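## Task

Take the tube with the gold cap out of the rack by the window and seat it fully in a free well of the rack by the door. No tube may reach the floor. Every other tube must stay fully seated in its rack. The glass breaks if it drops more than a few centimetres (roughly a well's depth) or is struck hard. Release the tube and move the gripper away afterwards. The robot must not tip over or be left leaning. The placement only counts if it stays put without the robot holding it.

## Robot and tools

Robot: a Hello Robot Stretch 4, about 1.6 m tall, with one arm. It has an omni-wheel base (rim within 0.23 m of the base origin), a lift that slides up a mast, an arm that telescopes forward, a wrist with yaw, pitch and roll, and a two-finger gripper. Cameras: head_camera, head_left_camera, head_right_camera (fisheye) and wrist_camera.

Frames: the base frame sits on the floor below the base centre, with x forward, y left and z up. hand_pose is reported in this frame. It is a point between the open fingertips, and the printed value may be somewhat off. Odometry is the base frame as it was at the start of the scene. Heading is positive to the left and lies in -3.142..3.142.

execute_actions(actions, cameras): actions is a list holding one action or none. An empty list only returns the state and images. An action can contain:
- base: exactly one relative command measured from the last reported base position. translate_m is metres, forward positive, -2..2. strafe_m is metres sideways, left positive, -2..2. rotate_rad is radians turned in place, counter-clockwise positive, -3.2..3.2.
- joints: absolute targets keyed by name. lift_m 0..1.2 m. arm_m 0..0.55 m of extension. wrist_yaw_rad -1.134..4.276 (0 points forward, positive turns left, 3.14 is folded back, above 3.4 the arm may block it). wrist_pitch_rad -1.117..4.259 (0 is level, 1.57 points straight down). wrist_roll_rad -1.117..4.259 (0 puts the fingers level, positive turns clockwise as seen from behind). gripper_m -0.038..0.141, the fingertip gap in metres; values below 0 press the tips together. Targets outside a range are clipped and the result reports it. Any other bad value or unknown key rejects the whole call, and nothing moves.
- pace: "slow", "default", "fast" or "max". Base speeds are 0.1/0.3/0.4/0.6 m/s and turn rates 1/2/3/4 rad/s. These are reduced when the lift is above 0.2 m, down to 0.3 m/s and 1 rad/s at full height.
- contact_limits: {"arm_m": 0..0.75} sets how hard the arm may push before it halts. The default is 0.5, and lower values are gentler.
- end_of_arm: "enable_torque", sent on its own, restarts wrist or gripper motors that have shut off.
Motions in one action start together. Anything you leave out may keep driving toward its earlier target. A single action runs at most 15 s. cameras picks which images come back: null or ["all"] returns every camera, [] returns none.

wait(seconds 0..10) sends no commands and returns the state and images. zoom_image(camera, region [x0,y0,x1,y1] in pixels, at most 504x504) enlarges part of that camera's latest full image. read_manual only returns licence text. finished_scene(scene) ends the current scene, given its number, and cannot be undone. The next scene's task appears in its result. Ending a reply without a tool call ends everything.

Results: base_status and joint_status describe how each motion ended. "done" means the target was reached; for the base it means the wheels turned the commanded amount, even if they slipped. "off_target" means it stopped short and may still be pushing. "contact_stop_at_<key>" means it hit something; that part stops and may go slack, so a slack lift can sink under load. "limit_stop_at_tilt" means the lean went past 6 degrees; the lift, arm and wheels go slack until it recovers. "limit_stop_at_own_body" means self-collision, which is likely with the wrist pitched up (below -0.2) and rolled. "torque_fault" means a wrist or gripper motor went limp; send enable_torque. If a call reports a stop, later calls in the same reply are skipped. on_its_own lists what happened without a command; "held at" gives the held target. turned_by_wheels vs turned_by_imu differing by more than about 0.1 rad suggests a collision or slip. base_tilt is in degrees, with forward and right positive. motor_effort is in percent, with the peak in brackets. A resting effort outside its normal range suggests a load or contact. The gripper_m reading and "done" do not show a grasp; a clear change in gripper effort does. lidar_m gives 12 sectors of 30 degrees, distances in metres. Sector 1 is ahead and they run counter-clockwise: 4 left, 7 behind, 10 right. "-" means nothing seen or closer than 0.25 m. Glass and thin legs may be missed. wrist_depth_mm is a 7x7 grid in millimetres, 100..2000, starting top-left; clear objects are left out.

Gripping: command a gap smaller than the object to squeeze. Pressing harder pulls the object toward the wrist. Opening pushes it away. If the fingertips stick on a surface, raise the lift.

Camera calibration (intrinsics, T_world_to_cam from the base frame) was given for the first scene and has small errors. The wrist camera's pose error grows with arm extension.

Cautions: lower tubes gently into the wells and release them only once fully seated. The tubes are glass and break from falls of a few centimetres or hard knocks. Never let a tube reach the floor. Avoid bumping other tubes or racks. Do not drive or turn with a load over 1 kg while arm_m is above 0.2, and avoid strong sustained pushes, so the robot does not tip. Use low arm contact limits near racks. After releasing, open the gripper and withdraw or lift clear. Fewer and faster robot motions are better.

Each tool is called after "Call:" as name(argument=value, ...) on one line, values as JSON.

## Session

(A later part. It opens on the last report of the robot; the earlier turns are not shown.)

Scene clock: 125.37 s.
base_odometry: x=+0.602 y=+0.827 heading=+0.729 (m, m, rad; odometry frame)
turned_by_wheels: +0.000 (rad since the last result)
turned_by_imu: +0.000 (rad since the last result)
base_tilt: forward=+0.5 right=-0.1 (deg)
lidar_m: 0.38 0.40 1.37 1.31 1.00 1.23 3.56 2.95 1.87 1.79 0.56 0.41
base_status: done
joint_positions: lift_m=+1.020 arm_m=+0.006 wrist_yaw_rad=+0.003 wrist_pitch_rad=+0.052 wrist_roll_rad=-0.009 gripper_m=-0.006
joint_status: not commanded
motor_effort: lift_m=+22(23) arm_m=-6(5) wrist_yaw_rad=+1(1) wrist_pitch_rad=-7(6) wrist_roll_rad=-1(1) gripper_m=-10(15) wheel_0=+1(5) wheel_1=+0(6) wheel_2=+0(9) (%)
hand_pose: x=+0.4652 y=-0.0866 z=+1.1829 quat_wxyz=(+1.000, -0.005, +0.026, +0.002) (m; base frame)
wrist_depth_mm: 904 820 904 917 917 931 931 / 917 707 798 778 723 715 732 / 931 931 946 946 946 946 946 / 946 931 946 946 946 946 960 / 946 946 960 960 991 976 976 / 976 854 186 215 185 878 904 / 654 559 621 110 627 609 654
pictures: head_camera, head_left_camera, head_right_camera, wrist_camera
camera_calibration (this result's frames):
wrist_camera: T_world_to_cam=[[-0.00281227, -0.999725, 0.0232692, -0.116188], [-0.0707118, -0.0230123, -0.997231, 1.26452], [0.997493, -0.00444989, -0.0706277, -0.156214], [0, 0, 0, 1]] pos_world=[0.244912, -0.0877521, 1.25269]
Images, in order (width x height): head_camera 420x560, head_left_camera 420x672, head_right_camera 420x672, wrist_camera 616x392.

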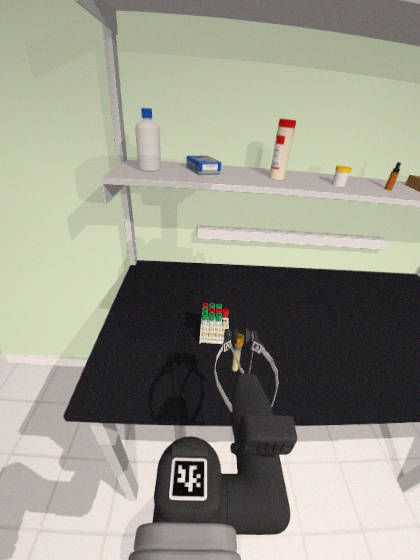

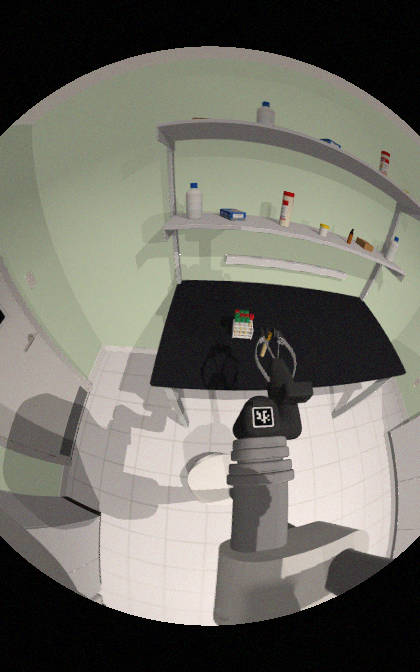

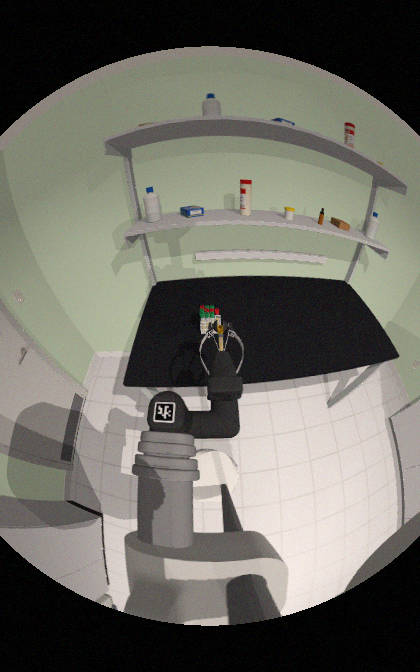

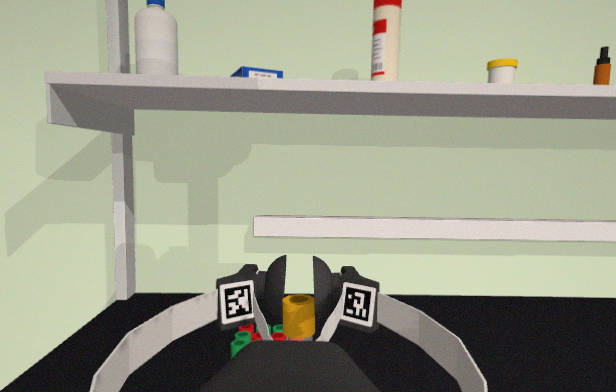

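Call:
execute_actions(actions=[{"joints":{"lift_m":0.955,"arm_m":0.08}}])

Call:
zoom_image(camera="head_camera", region=[185, 285, 275, 375])

Call:
zoom_image(camera="head_left_camera", region=[220, 295, 290, 365])

Call:
zoom_image(camera="head_right_camera", region=[180, 290, 250, 360])

Scene clock: 135.70 s.
base_odometry: x=+0.602 y=+0.827 heading=+0.729 (m, m, rad; odometry frame)
turned_by_wheels: +0.000 (rad since the last result)
turned_by_imu: +0.001 (rad since the last result)
base_tilt: forward=+0.6 right=-0.1 (deg)
lidar_m: 0.38 0.39 1.35 1.30 1.02 1.24 3.56 2.98 1.89 1.79 0.57 0.40
base_status: not commanded
joint_positions: lift_m=+0.955 arm_m=+0.079 wrist_yaw_rad=+0.003 wrist_pitch_rad=+0.052 wrist_roll_rad=-0.009 gripper_m=-0.006
joint_status: all done
motor_effort: lift_m=+18(21) arm_m=+5(7) wrist_yaw_rad=+1(2) wrist_pitch_rad=-4(7) wrist_roll_rad=+0(0) gripper_m=-9(11) wheel_0=+1(1) wheel_1=+0(0) wheel_2=+0(0) (%)
hand_pose: x=+0.5383 y=-0.0865 z=+1.1183 quat_wxyz=(+1.000, -0.005, +0.026, +0.002) (m; base frame)
wrist_depth_mm: 554 580 564 615 603 597 591 / 842 809 842 854 854 866 854 / 854 854 878 866 878 878 878 / 866 866 878 866 891 878 904 / 866 878 878 891 904 891 904 / 891 676 186 215 185 707 715 / 496 445 500 110 504 488 521
pictures: head_camera, head_left_camera, head_right_camera, wrist_camera
camera_calibration (this result's frames):
wrist_camera: T_world_to_cam=[[-0.00274255, -0.999725, 0.0232692, -0.114497], [-0.0706963, -0.0230172, -0.997232, 1.20524], [0.997494, -0.00438, -0.0706138, -0.233671], [0, 0, 0, 1]] pos_world=[0.317977, -0.0877473, 1.18807]
Images, in order (width x height): head_camera 420x560, head_left_camera 420x672, head_right_camera 420x672, wrist_camera 616x392.

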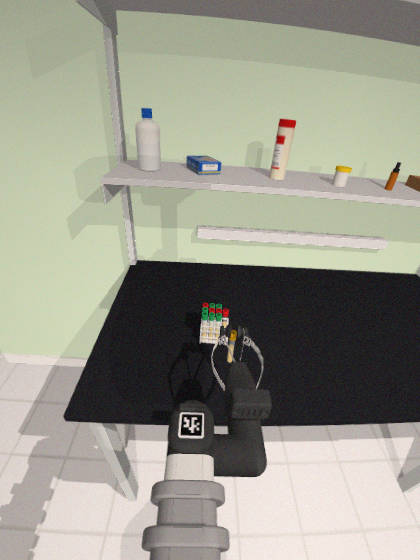

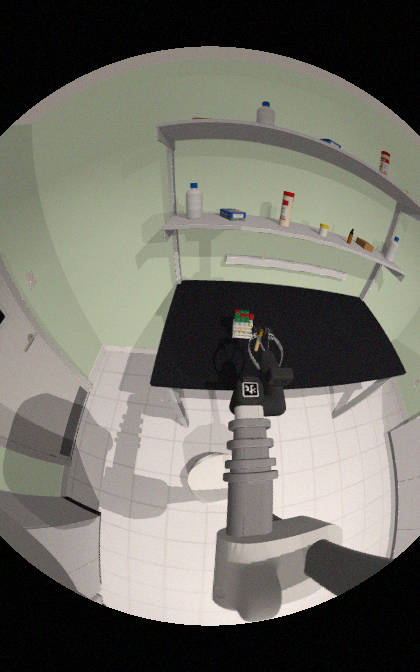

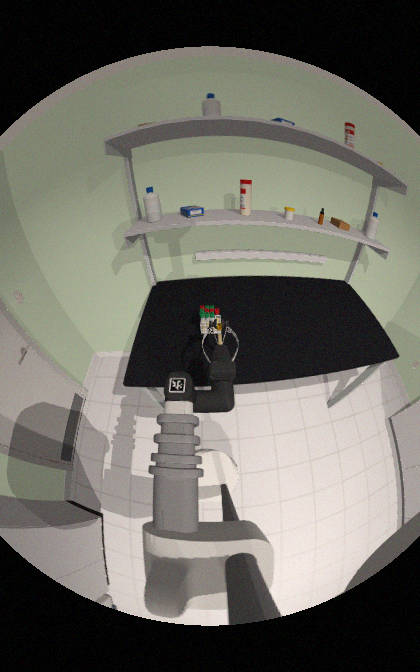

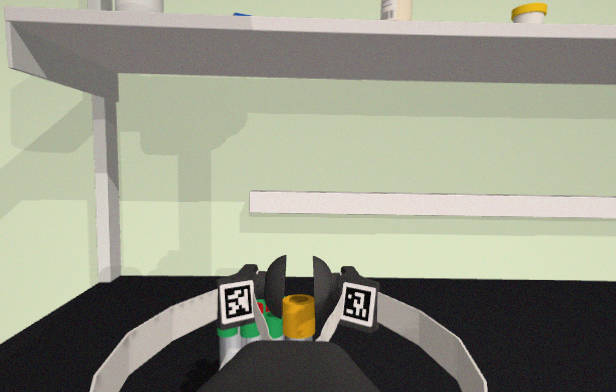

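Region (185, 285, 275, 375) of head_camera's 420x560 image, scaled by 5.600, with more detail than that image has.

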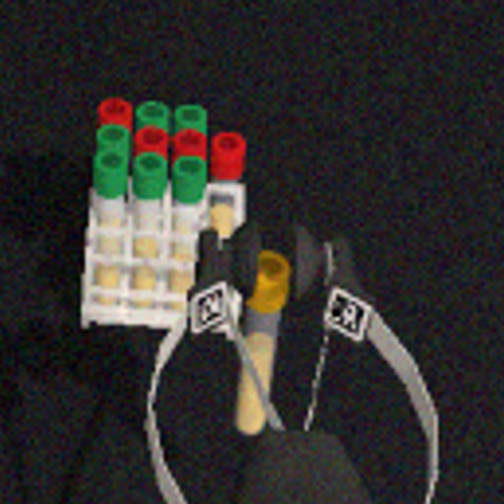

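Region (220, 295, 290, 365) of head_left_camera's 420x672 image, scaled by 7.200, with more detail than that image has.

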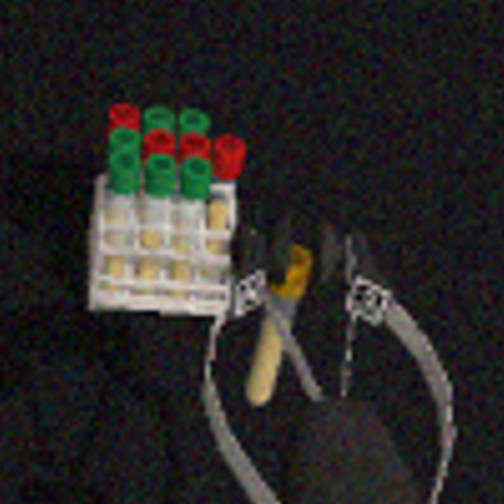

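Region (180, 290, 250, 360) of head_right_camera's 420x672 image, scaled by 7.200, with more detail than that image has.

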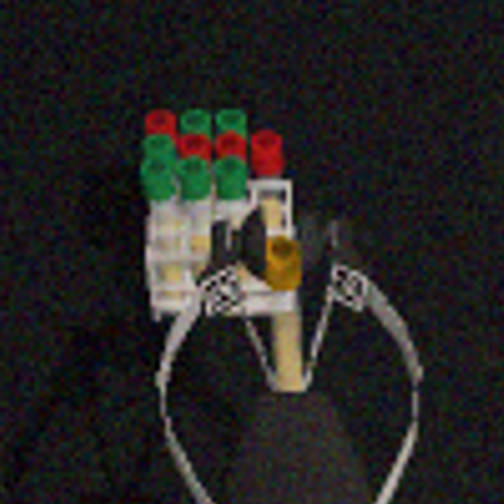

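Call:
execute_actions(actions=[{"joints":{"arm_m":0.17},"pace":"slow","contact_limits":{"arm_m":0.1}}])

Call:
zoom_image(camera="head_camera", region=[185, 285, 275, 375])

Call:
zoom_image(camera="head_left_camera", region=[220, 295, 290, 365])

Call:
zoom_image(camera="head_right_camera", region=[180, 290, 250, 360])

Scene clock: 146.03 s.
base_odometry: x=+0.602 y=+0.827 heading=+0.729 (m, m, rad; odometry frame)
turned_by_wheels: +0.000 (rad since the last result)
turned_by_imu: +0.002 (rad since the last result)
base_tilt: forward=+0.5 right=-0.1 (deg)
lidar_m: 0.38 0.41 1.35 1.30 1.01 1.22 3.53 2.99 1.88 1.79 0.57 0.42
base_status: not commanded
joint_positions: lift_m=+0.955 arm_m=+0.169 wrist_yaw_rad=+0.003 wrist_pitch_rad=+0.052 wrist_roll_rad=-0.009 gripper_m=-0.006
joint_status: all done
motor_effort: lift_m=+18(18) arm_m=+6(5) wrist_yaw_rad=+1(1) wrist_pitch_rad=-7(7) wrist_roll_rad=+0(0) gripper_m=-11(12) wheel_0=+1(1) wheel_1=+0(0) wheel_2=+0(0) (%)
contact_limits: arm_m 0.1
hand_pose: x=+0.6283 y=-0.0865 z=+1.1183 quat_wxyz=(+1.000, -0.005, +0.026, +0.002) (m; base frame)
wrist_depth_mm: 530 530 521 512 500 500 496 / 699 759 759 768 759 778 768 / 759 768 778 778 778 778 788 / 778 778 788 732 768 798 788 / 788 798 809 788 798 809 820 / 798 668 185 216 185 707 715 / 492 445 290 110 504 484 517
pictures: head_camera, head_left_camera, head_right_camera, wrist_camera
camera_calibration (this result's frames):
wrist_camera: T_world_to_cam=[[-0.00274298, -0.999725, 0.0232693, -0.11425], [-0.0706964, -0.0230173, -0.997232, 1.2116], [0.997494, -0.00438044, -0.0706139, -0.323408], [0, 0, 0, 1]] pos_world=[0.407941, -0.0877473, 1.18807]
Images, in order (width x height): head_camera 420x560, head_left_camera 420x672, head_right_camera 420x672, wrist_camera 616x392.

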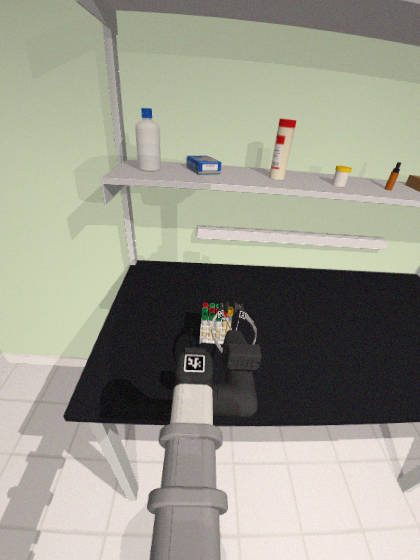

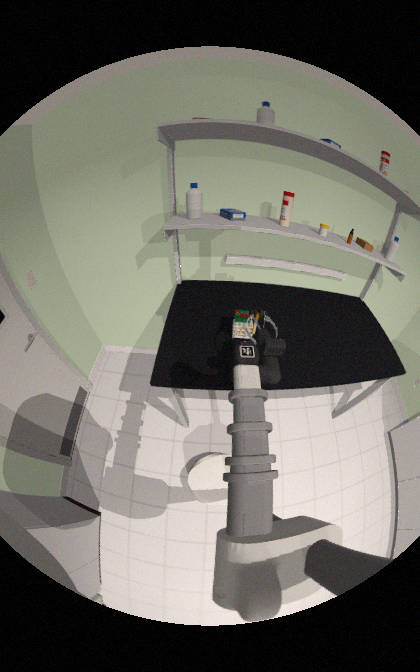

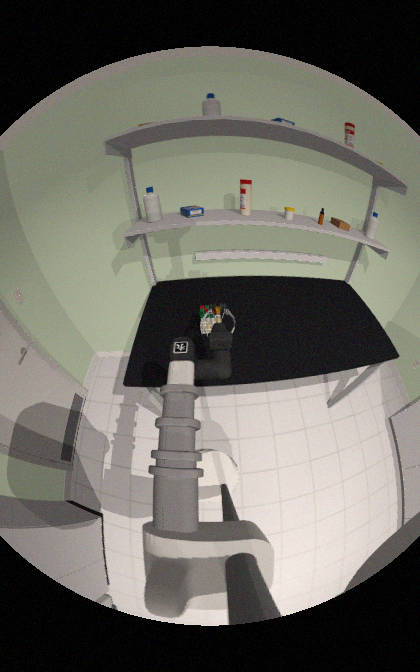

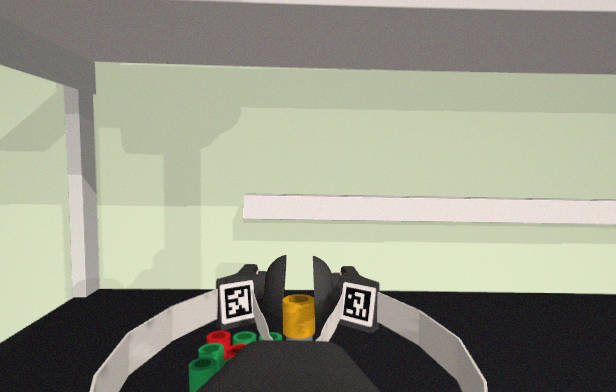

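Region (185, 285, 275, 375) of head_camera's 420x560 image, scaled by 5.600, with more detail than that image has.

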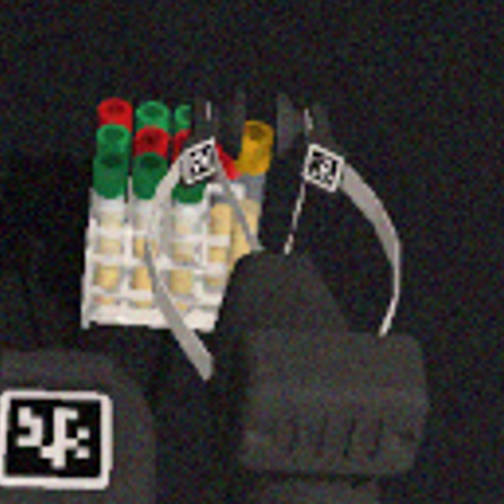

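Region (220, 295, 290, 365) of head_left_camera's 420x672 image, scaled by 7.200, with more detail than that image has.

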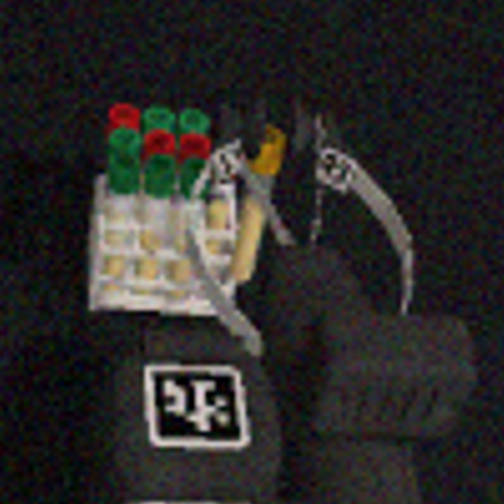

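Region (180, 290, 250, 360) of head_right_camera's 420x672 image, scaled by 7.200, with more detail than that image has.

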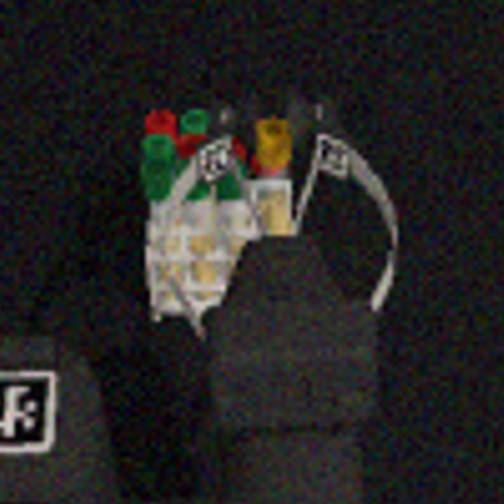

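Call:
execute_actions(actions=[{"base":{"translate_m":0.08},"joints":{"arm_m":0.115,"wrist_yaw_rad":0.017},"pace":"slow"}])

Call:
zoom_image(camera="head_camera", region=[185, 295, 275, 385])

Call:
zoom_image(camera="head_left_camera", region=[220, 305, 290, 375])

Call:
zoom_image(camera="head_right_camera", region=[180, 300, 250, 370])

Scene clock: 171.77 s.
base_odometry: x=+0.662 y=+0.880 heading=+0.729 (m, m, rad; odometry frame)
turned_by_wheels: +0.000 (rad since the last result)
turned_by_imu: +0.001 (rad since the last result)
base_tilt: forward=+0.5 right=-0.1 (deg)
lidar_m: 0.29 0.31 0.45 1.31 1.04 1.23 3.63 3.45 1.88 1.78 0.45 0.33
base_status: done
joint_positions: lift_m=+0.955 arm_m=+0.116 wrist_yaw_rad=+0.017 wrist_pitch_rad=+0.052 wrist_roll_rad=-0.009 gripper_m=-0.006
joint_status: all done
motor_effort: lift_m=+18(18) arm_m=-6(7) wrist_yaw_rad=+2(2) wrist_pitch_rad=-8(6) wrist_roll_rad=+0(0) gripper_m=-13(10) wheel_0=+2(5) wheel_1=+0(2) wheel_2=-2(5) (%)
hand_pose: x=+0.5764 y=-0.0826 z=+1.1183 quat_wxyz=(+1.000, -0.005, +0.026, +0.008) (m; base frame)
wrist_depth_mm: 521 530 512 512 504 500 496 / 683 741 732 741 750 750 741 / 741 741 759 741 750 750 750 / 750 750 768 759 759 759 768 / 768 768 759 768 768 768 778 / 778 676 186 215 185 707 715 / 492 449 469 110 500 492 521
pictures: head_camera, head_left_camera, head_right_camera, wrist_camera
camera_calibration (this result's frames):
wrist_camera: T_world_to_cam=[[0.0109357, -0.999669, 0.0232692, -0.11832], [-0.0703746, -0.0239823, -0.997232, 1.20776], [0.997461, 0.00926782, -0.0706136, -0.27056], [0, 0, 0, 1]] pos_world=[0.356163, -0.086808, 1.18807]
Images, in order (width x height): head_camera 420x560, head_left_camera 420x672, head_right_camera 420x672, wrist_camera 616x392.

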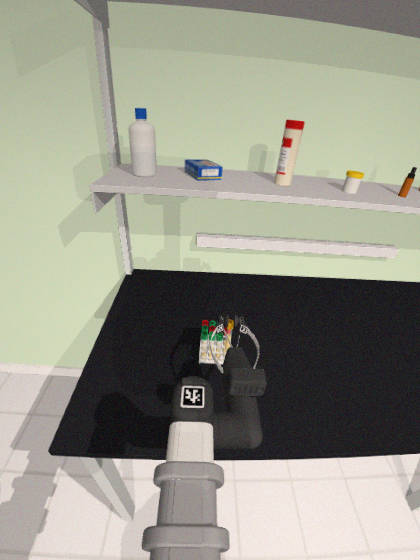

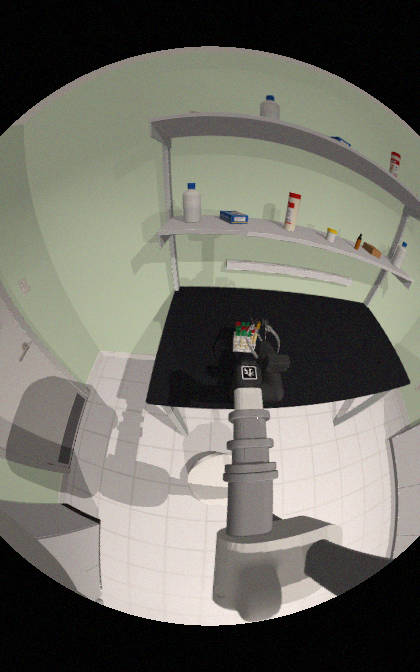

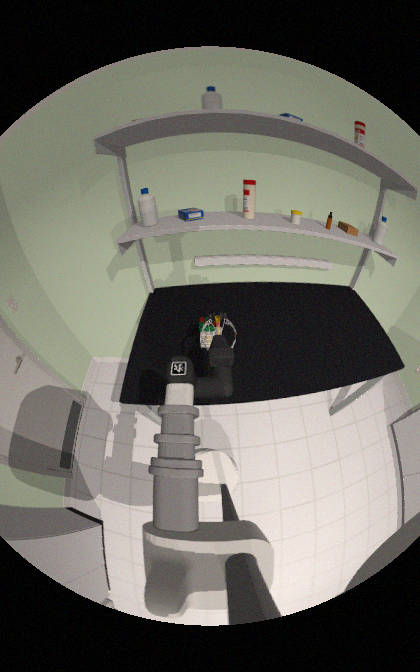

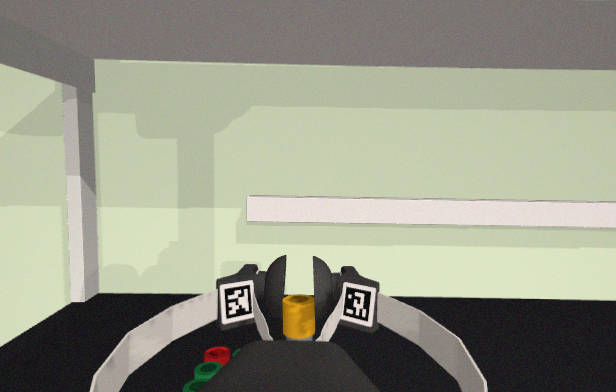

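Region (185, 295, 275, 385) of head_camera's 420x560 image, scaled by 5.600, with more detail than that image has.

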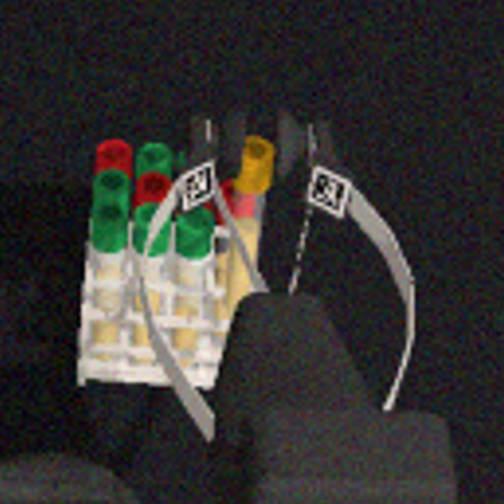

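Region (220, 305, 290, 375) of head_left_camera's 420x672 image, scaled by 7.200, with more detail than that image has.

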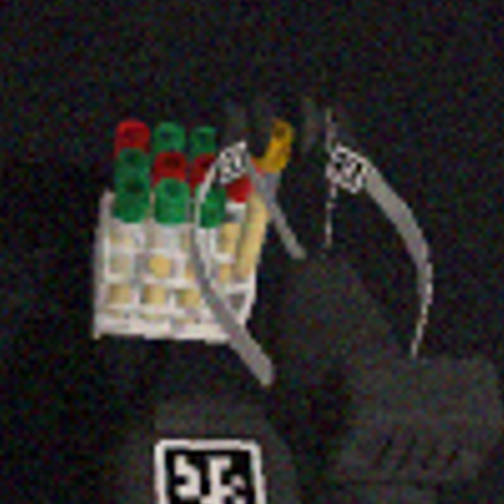

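Region (180, 300, 250, 370) of head_right_camera's 420x672 image, scaled by 7.200, with more detail than that image has.

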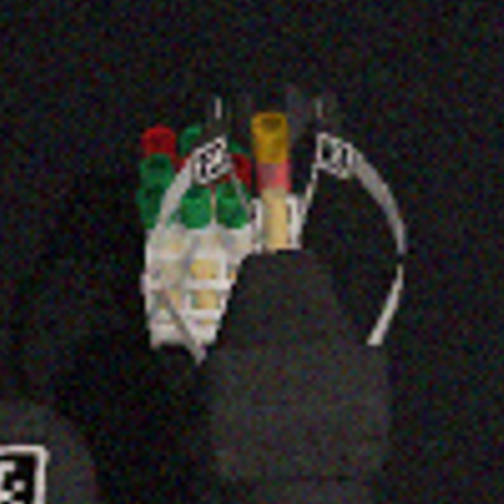

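Call:
execute_actions(actions=[{"joints":{"arm_m":0.131,"wrist_yaw_rad":0.023,"lift_m":0.945},"pace":"slow","contact_limits":{"arm_m":0.1}}])

Call:
zoom_image(camera="head_camera", region=[185, 295, 275, 385])

Call:
zoom_image(camera="head_left_camera", region=[220, 305, 290, 375])

Call:
zoom_image(camera="head_right_camera", region=[180, 300, 250, 370])

Scene clock: 183.83 s.
base_odometry: x=+0.662 y=+0.880 heading=+0.729 (m, m, rad; odometry frame)
turned_by_wheels: +0.000 (rad since the last result)
turned_by_imu: +0.001 (rad since the last result)
base_tilt: forward=+0.6 right=-0.1 (deg)
lidar_m: 0.29 0.31 0.43 1.31 1.05 1.24 3.62 3.43 1.87 1.79 0.44 0.33
base_status: not commanded
joint_positions: lift_m=+0.945 arm_m=+0.130 wrist_yaw_rad=+0.023 wrist_pitch_rad=+0.052 wrist_roll_rad=-0.009 gripper_m=-0.006
joint_status: all done
motor_effort: lift_m=+18(17) arm_m=+6(6) wrist_yaw_rad=+2(3) wrist_pitch_rad=-5(6) wrist_roll_rad=+0(0) gripper_m=-11(10) wheel_0=+2(2) wheel_1=+0(0) wheel_2=-2(2) (%)
contact_limits: arm_m 0.1
hand_pose: x=+0.5909 y=-0.0809 z=+1.1084 quat_wxyz=(+1.000, -0.005, +0.026, +0.011) (m; base frame)
wrist_depth_mm: 521 559 549 544 530 530 525 / 715 723 723 732 723 723 723 / 723 741 732 732 723 741 732 / 741 741 750 750 683 691 750 / 759 759 759 759 750 759 768 / 759 647 186 216 185 676 691 / 469 430 268 110 484 469 500
pictures: head_camera, head_left_camera, head_right_camera, wrist_camera
camera_calibration (this result's frames):
wrist_camera: T_world_to_cam=[[0.0168238, -0.999588, 0.0232691, -0.120012], [-0.0702324, -0.0243964, -0.997232, 1.19876], [0.997389, 0.015143, -0.0706138, -0.285181], [0, 0, 0, 1]] pos_world=[0.370647, -0.0863987, 1.1781]
Images, in order (width x height): head_camera 420x560, head_left_camera 420x672, head_right_camera 420x672, wrist_camera 616x392.

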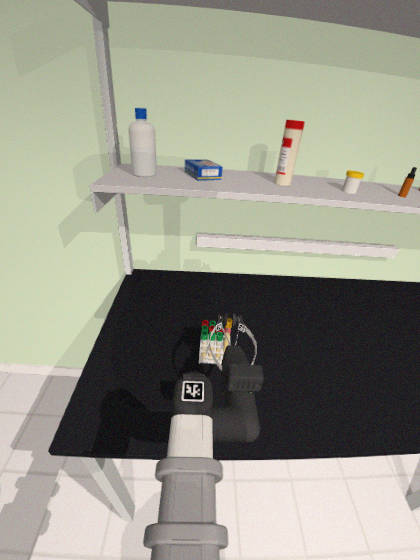

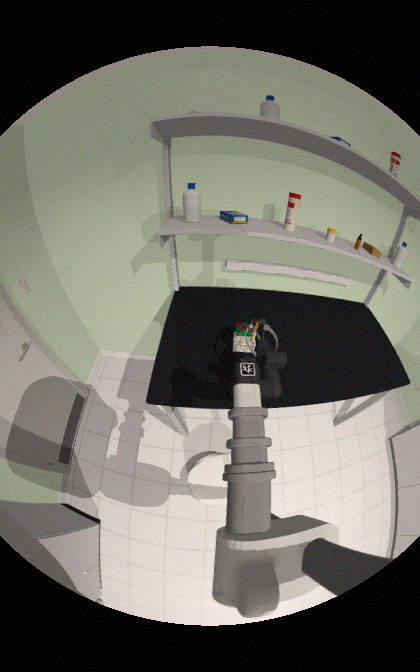

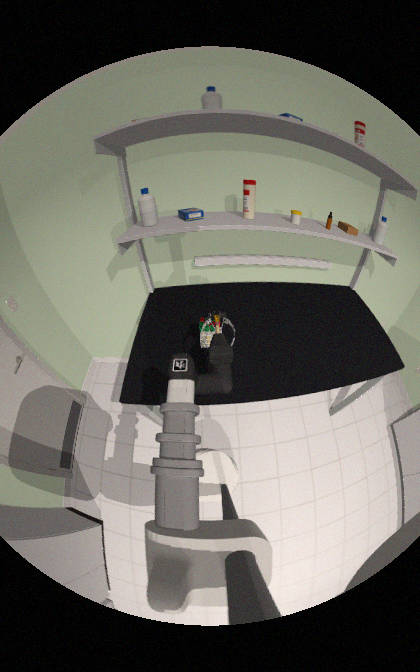

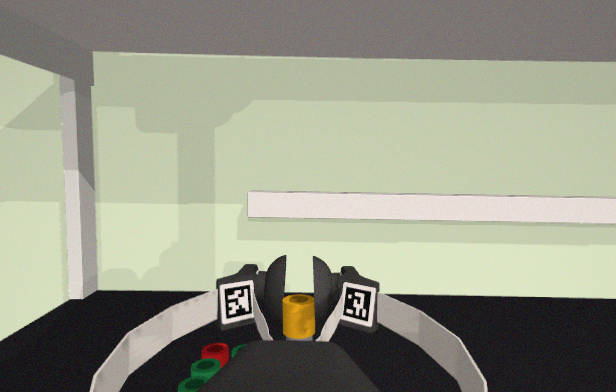

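Region (185, 295, 275, 385) of head_camera's 420x560 image, scaled by 5.600, with more detail than that image has.

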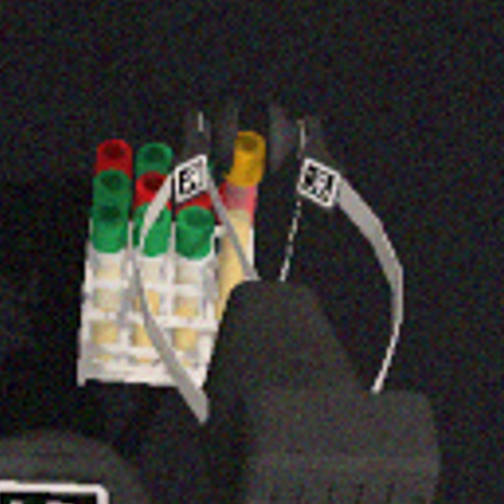

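Region (220, 305, 290, 375) of head_left_camera's 420x672 image, scaled by 7.200, with more detail than that image has.

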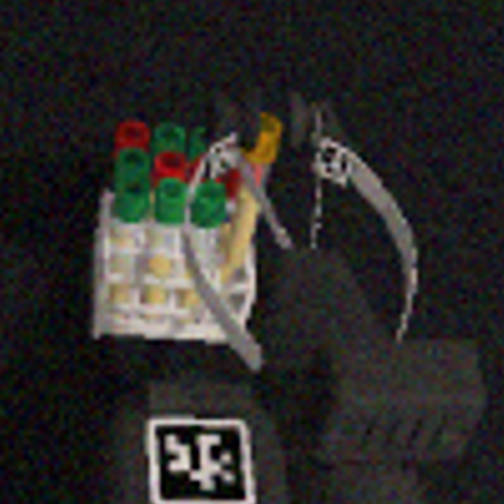

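Region (180, 300, 250, 370) of head_right_camera's 420x672 image, scaled by 7.200, with more detail than that image has.

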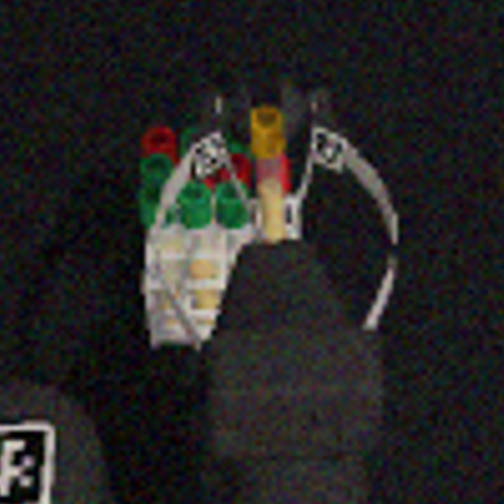

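Call:
execute_actions(actions=[{"joints":{"lift_m":0.927},"pace":"slow"}], cameras=["head_camera","head_left_camera","wrist_camera"])

Call:
zoom_image(camera="head_camera", region=[185, 295, 275, 385])

Call:
zoom_image(camera="head_left_camera", region=[220, 305, 290, 375])

Scene clock: 191.57 s.
base_odometry: x=+0.662 y=+0.880 heading=+0.729 (m, m, rad; odometry frame)
turned_by_wheels: +0.000 (rad since the last result)
turned_by_imu: +0.001 (rad since the last result)
base_tilt: forward=+0.5 right=-0.1 (deg)
lidar_m: 0.30 0.32 0.43 1.31 1.04 1.23 3.62 3.43 1.89 1.80 0.45 0.32
base_status: not commanded
joint_positions: lift_m=+0.927 arm_m=+0.130 wrist_yaw_rad=+0.023 wrist_pitch_rad=+0.052 wrist_roll_rad=-0.009 gripper_m=-0.006
joint_status: all done
motor_effort: lift_m=+17(19) arm_m=+6(6) wrist_yaw_rad=+2(2) wrist_pitch_rad=-7(6) wrist_roll_rad=+0(0) gripper_m=-15(15) wheel_0=+2(2) wheel_1=+0(0) wheel_2=-2(2) (%)
hand_pose: x=+0.5909 y=-0.0809 z=+1.0903 quat_wxyz=(+1.000, -0.005, +0.026, +0.011) (m; base frame)
wrist_depth_mm: 559 603 603 591 585 580 580 / 732 715 723 723 723 723 732 / 732 732 741 732 732 732 741 / 741 750 750 683 683 741 750 / 750 750 759 759 759 759 759 / 640 603 186 215 185 640 647 / 442 399 228 110 452 436 462
pictures: head_camera, head_left_camera, wrist_camera
camera_calibration (this result's frames):
wrist_camera: T_world_to_cam=[[0.0168239, -0.999588, 0.0232692, -0.119593], [-0.0702323, -0.0243964, -0.997232, 1.1808], [0.997389, 0.015143, -0.0706138, -0.286453], [0, 0, 0, 1]] pos_world=[0.370648, -0.0863987, 1.16009]
Images, in order (width x height): head_camera 420x560, head_left_camera 420x672, wrist_camera 616x392.

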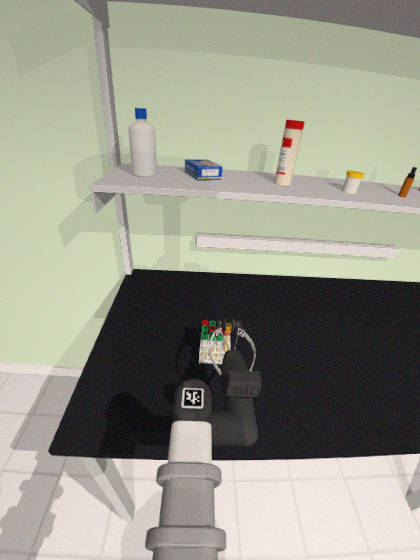

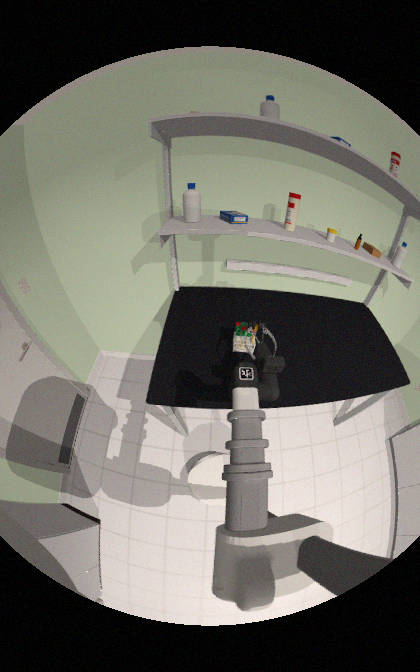

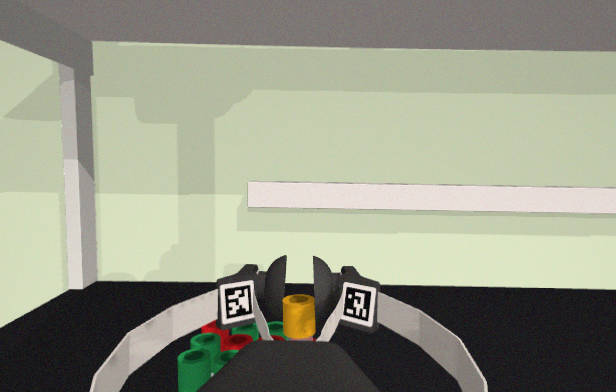

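Region (185, 295, 275, 385) of head_camera's 420x560 image, scaled by 5.600, with more detail than that image has.

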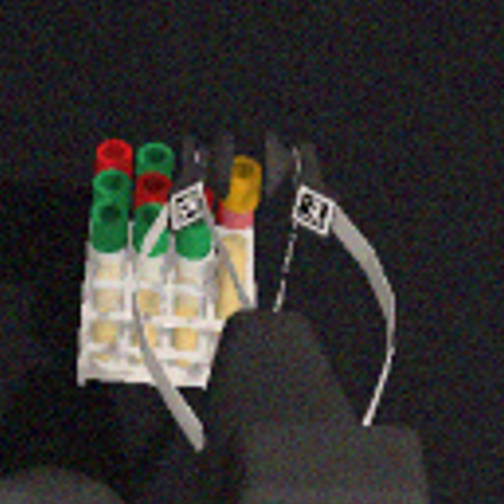

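Region (220, 305, 290, 375) of head_left_camera's 420x672 image, scaled by 7.200, with more detail than that image has.

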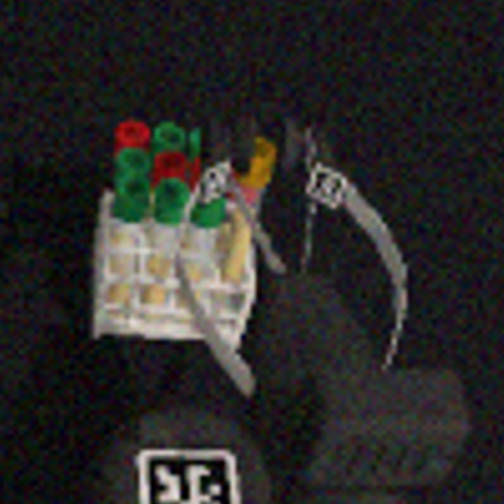

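Call:
execute_actions(actions=[{"joints":{"lift_m":0.910},"pace":"slow"}], cameras=["head_left_camera","wrist_camera"])

Call:
zoom_image(camera="wrist_camera", region=[170, 230, 420, 392])

Call:
zoom_image(camera="head_left_camera", region=[220, 305, 290, 375])

Scene clock: 198.70 s.
base_odometry: x=+0.662 y=+0.880 heading=+0.729 (m, m, rad; odometry frame)
turned_by_wheels: +0.000 (rad since the last result)
turned_by_imu: +0.001 (rad since the last result)
base_tilt: forward=+0.5 right=-0.1 (deg)
lidar_m: 0.30 0.33 0.44 1.30 1.05 1.23 3.63 3.44 1.88 1.79 0.47 0.31
base_status: not commanded
joint_positions: lift_m=+0.910 arm_m=+0.130 wrist_yaw_rad=+0.023 wrist_pitch_rad=+0.052 wrist_roll_rad=-0.009 gripper_m=-0.006
joint_status: all done
motor_effort: lift_m=+17(17) arm_m=+5(5) wrist_yaw_rad=+2(2) wrist_pitch_rad=-6(5) wrist_roll_rad=+0(0) gripper_m=-10(10) wheel_0=+2(2) wheel_1=+0(0) wheel_2=-2(2) (%)
hand_pose: x=+0.5909 y=-0.0809 z=+1.0734 quat_wxyz=(+1.000, -0.005, +0.026, +0.011) (m; base frame)
wrist_depth_mm: 597 661 647 640 640 627 640 / 715 723 732 715 723 723 723 / 732 741 741 732 732 741 750 / 732 732 741 676 750 741 741 / 759 750 750 759 750 768 759 / 554 559 186 215 185 580 597 / 407 373 222 110 415 402 430
pictures: head_left_camera, wrist_camera
camera_calibration (this result's frames):
wrist_camera: T_world_to_cam=[[0.0168235, -0.999588, 0.0232693, -0.119198], [-0.0702322, -0.0243965, -0.997232, 1.16387], [0.997389, 0.0151426, -0.0706136, -0.287653], [0, 0, 0, 1]] pos_world=[0.370648, -0.0863987, 1.14311]
Images, in order (width x height): head_left_camera 420x672, wrist_camera 616x392.

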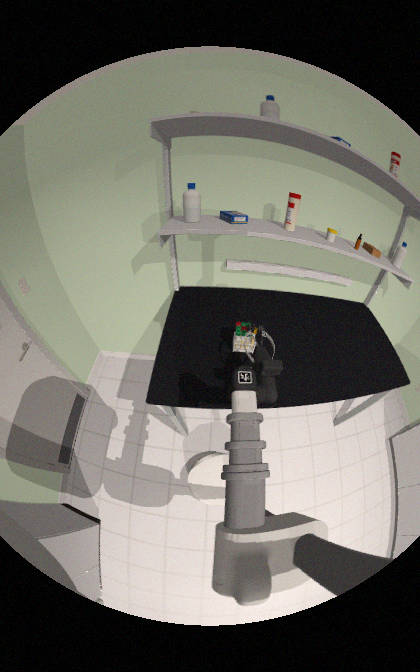

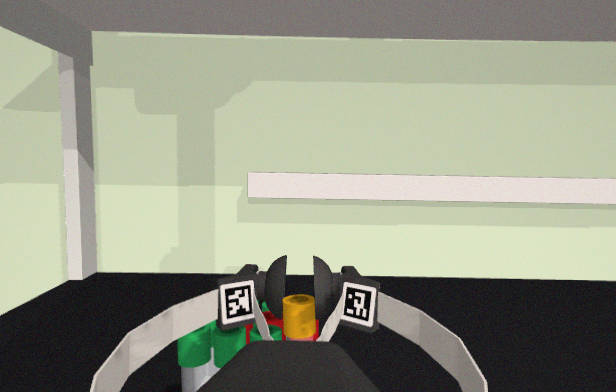

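Region (170, 230, 420, 392) of wrist_camera's 616x392 image, scaled by 2.016; it fills the top 327 rows of this view, and the rest is white.

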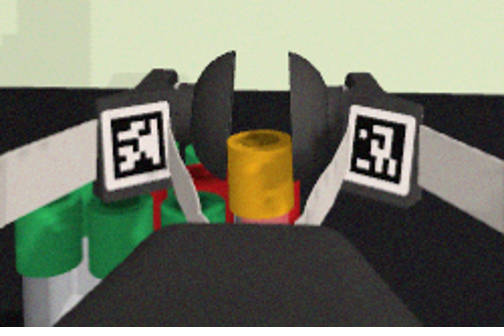

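Region (220, 305, 290, 375) of head_left_camera's 420x672 image, scaled by 7.200, with more detail than that image has.

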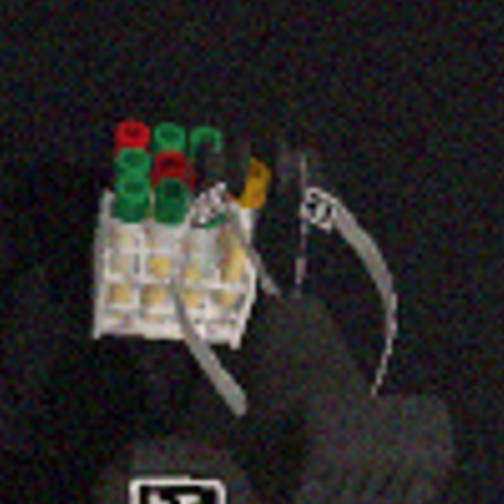

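Inside, about 1.7 cm above the bottom. Release.

Call:
execute_actions(actions=[{"joints":{"gripper_m":0.03,"arm_m":0.126},"pace":"slow"}], cameras=["wrist_camera"])

Call:
execute_actions(actions=[{"joints":{"lift_m":0.96}}], cameras=[])

Call:
execute_actions(actions=[{"joints":{"arm_m":0.005},"base":{"translate_m":-0.08}}], cameras=["head_camera","wrist_camera"])

Call:
zoom_image(camera="head_camera", region=[185, 285, 275, 375])

Scene clock: 211.27 s.
base_odometry: x=+0.662 y=+0.880 heading=+0.729 (m, m, rad; odometry frame)
turned_by_wheels: +0.000 (rad since the last result)
turned_by_imu: +0.001 (rad since the last result)
base_tilt: forward=+0.5 right=-0.1 (deg)
lidar_m: 0.29 0.32 0.46 1.30 1.04 1.21 3.62 3.45 1.89 1.79 0.45 0.32
base_status: not commanded
joint_positions: lift_m=+0.910 arm_m=+0.127 wrist_yaw_rad=+0.023 wrist_pitch_rad=+0.052 wrist_roll_rad=-0.009 gripper_m=+0.030
joint_status: all done
motor_effort: lift_m=+17(18) arm_m=-6(5) wrist_yaw_rad=+2(2) wrist_pitch_rad=-6(5) wrist_roll_rad=+0(0) gripper_m=-1(14) wheel_0=+2(2) wheel_1=+0(0) wheel_2=-2(2) (%)
hand_pose: x=+0.5879 y=-0.0809 z=+1.0734 quat_wxyz=(+1.000, -0.005, +0.026, +0.011) (m; base frame)
wrist_depth_mm: 597 668 654 640 634 634 627 / 723 732 723 715 723 723 732 / 732 741 750 732 741 741 741 / 750 750 741 683 741 750 741 / 750 750 759 750 768 750 768 / 564 564 191 245 192 591 597 / 410 373 224 110 399 413 430
pictures: wrist_camera
camera_calibration (this result's frames):
wrist_camera: T_world_to_cam=[[0.0168237, -0.999588, 0.0232691, -0.119148], [-0.0702323, -0.0243963, -0.997232, 1.16366], [0.997389, 0.0151429, -0.0706137, -0.284684], [0, 0, 0, 1]] pos_world=[0.367671, -0.0863987, 1.14311]
Images, in order (width x height): wrist_camera 616x392.

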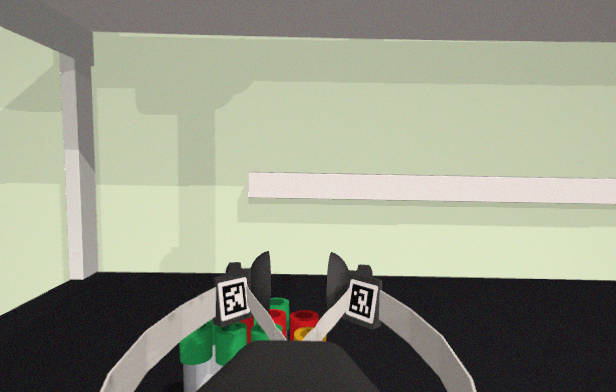

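Scene clock: 212.37 s.
base_odometry: x=+0.662 y=+0.880 heading=+0.729 (m, m, rad; odometry frame)
turned_by_wheels: +0.000 (rad since the last result)
turned_by_imu: +0.000 (rad since the last result)
base_tilt: forward=+0.5 right=-0.1 (deg)
lidar_m: 0.30 0.32 0.44 1.31 1.04 1.23 3.63 3.43 1.86 1.79 0.44 0.32
base_status: not commanded
joint_positions: lift_m=+0.960 arm_m=+0.127 wrist_yaw_rad=+0.023 wrist_pitch_rad=+0.052 wrist_roll_rad=-0.009 gripper_m=+0.030
joint_status: all done
motor_effort: lift_m=+23(24) arm_m=-6(6) wrist_yaw_rad=+2(2) wrist_pitch_rad=-7(4) wrist_roll_rad=+0(0) gripper_m=-1(1) wheel_0=+2(2) wheel_1=+0(0) wheel_2=-2(2) (%)
hand_pose: x=+0.5879 y=-0.0809 z=+1.1229 quat_wxyz=(+1.000, -0.005, +0.026, +0.011) (m; base frame)
wrist_depth_mm: 512 508 504 496 492 484 480 / 676 732 732 732 732 732 732 / 732 741 741 732 723 750 741 / 741 741 750 741 741 750 750 / 759 759 750 759 759 768 759 / 768 691 190 603 193 715 732 / 504 455 508 110 492 508 525
pictures: none
No camera images: the call's "cameras" was empty. Leave "cameras" out to get every camera's image.

Scene clock: 213.77 s.
base_odometry: x=+0.602 y=+0.827 heading=+0.729 (m, m, rad; odometry frame)
turned_by_wheels: +0.000 (rad since the last result)
turned_by_imu: +0.000 (rad since the last result)
base_tilt: forward=+0.5 right=-0.1 (deg)
lidar_m: 0.39 0.40 1.37 1.31 1.02 1.22 3.55 2.95 1.87 1.79 0.56 0.42
base_status: done
joint_positions: lift_m=+0.960 arm_m=+0.006 wrist_yaw_rad=+0.023 wrist_pitch_rad=+0.052 wrist_roll_rad=-0.009 gripper_m=+0.030
joint_status: all done
motor_effort: lift_m=+23(23) arm_m=-5(6) wrist_yaw_rad=+1(2) wrist_pitch_rad=-6(7) wrist_roll_rad=+0(0) gripper_m=-9(5) wheel_0=+0(5) wheel_1=-1(4) wheel_2=-2(9) (%)
hand_pose: x=+0.4669 y=-0.0808 z=+1.1229 quat_wxyz=(+1.000, -0.005, +0.026, +0.012) (m; base frame)
wrist_depth_mm: 904 699 904 904 715 904 904 / 931 798 878 854 854 831 809 / 931 931 931 946 931 931 946 / 946 960 960 946 946 946 931 / 976 946 946 960 976 976 976 / 976 691 191 427 192 732 732 / 504 459 508 110 492 508 530
pictures: head_camera, wrist_camera
camera_calibration (this result's frames):
wrist_camera: T_world_to_cam=[[0.0171074, -0.999583, 0.0232686, -0.118314], [-0.0701232, -0.0244142, -0.99724, 1.20455], [0.997392, 0.0154285, -0.0705116, -0.160574], [0, 0, 0, 1]] pos_world=[0.246646, -0.0863788, 1.19265]
Images, in order (width x height): head_camera 420x560, wrist_camera 616x392.

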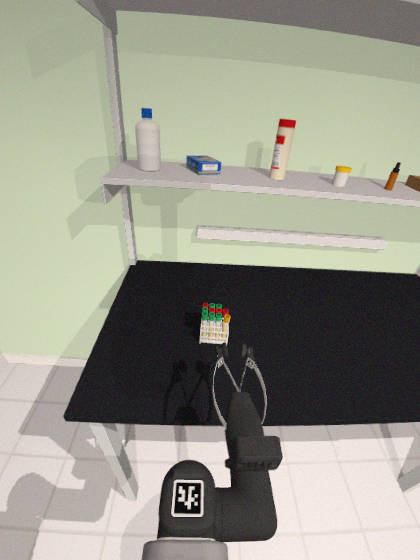

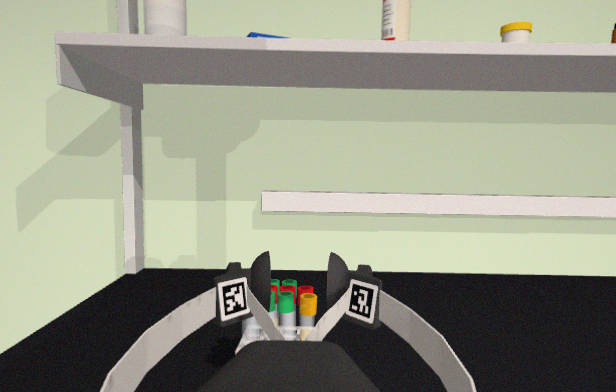

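Region (185, 285, 275, 375) of head_camera's 420x560 image, scaled by 5.600, with more detail than that image has.

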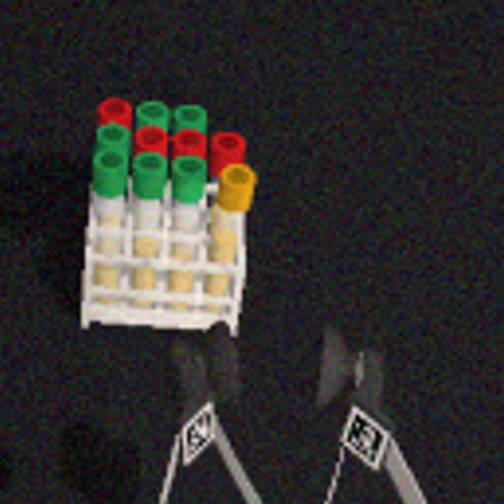

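Seated with a slight lean.

Call:
finished_scene(scene=2)

The scene is finished: the task was done.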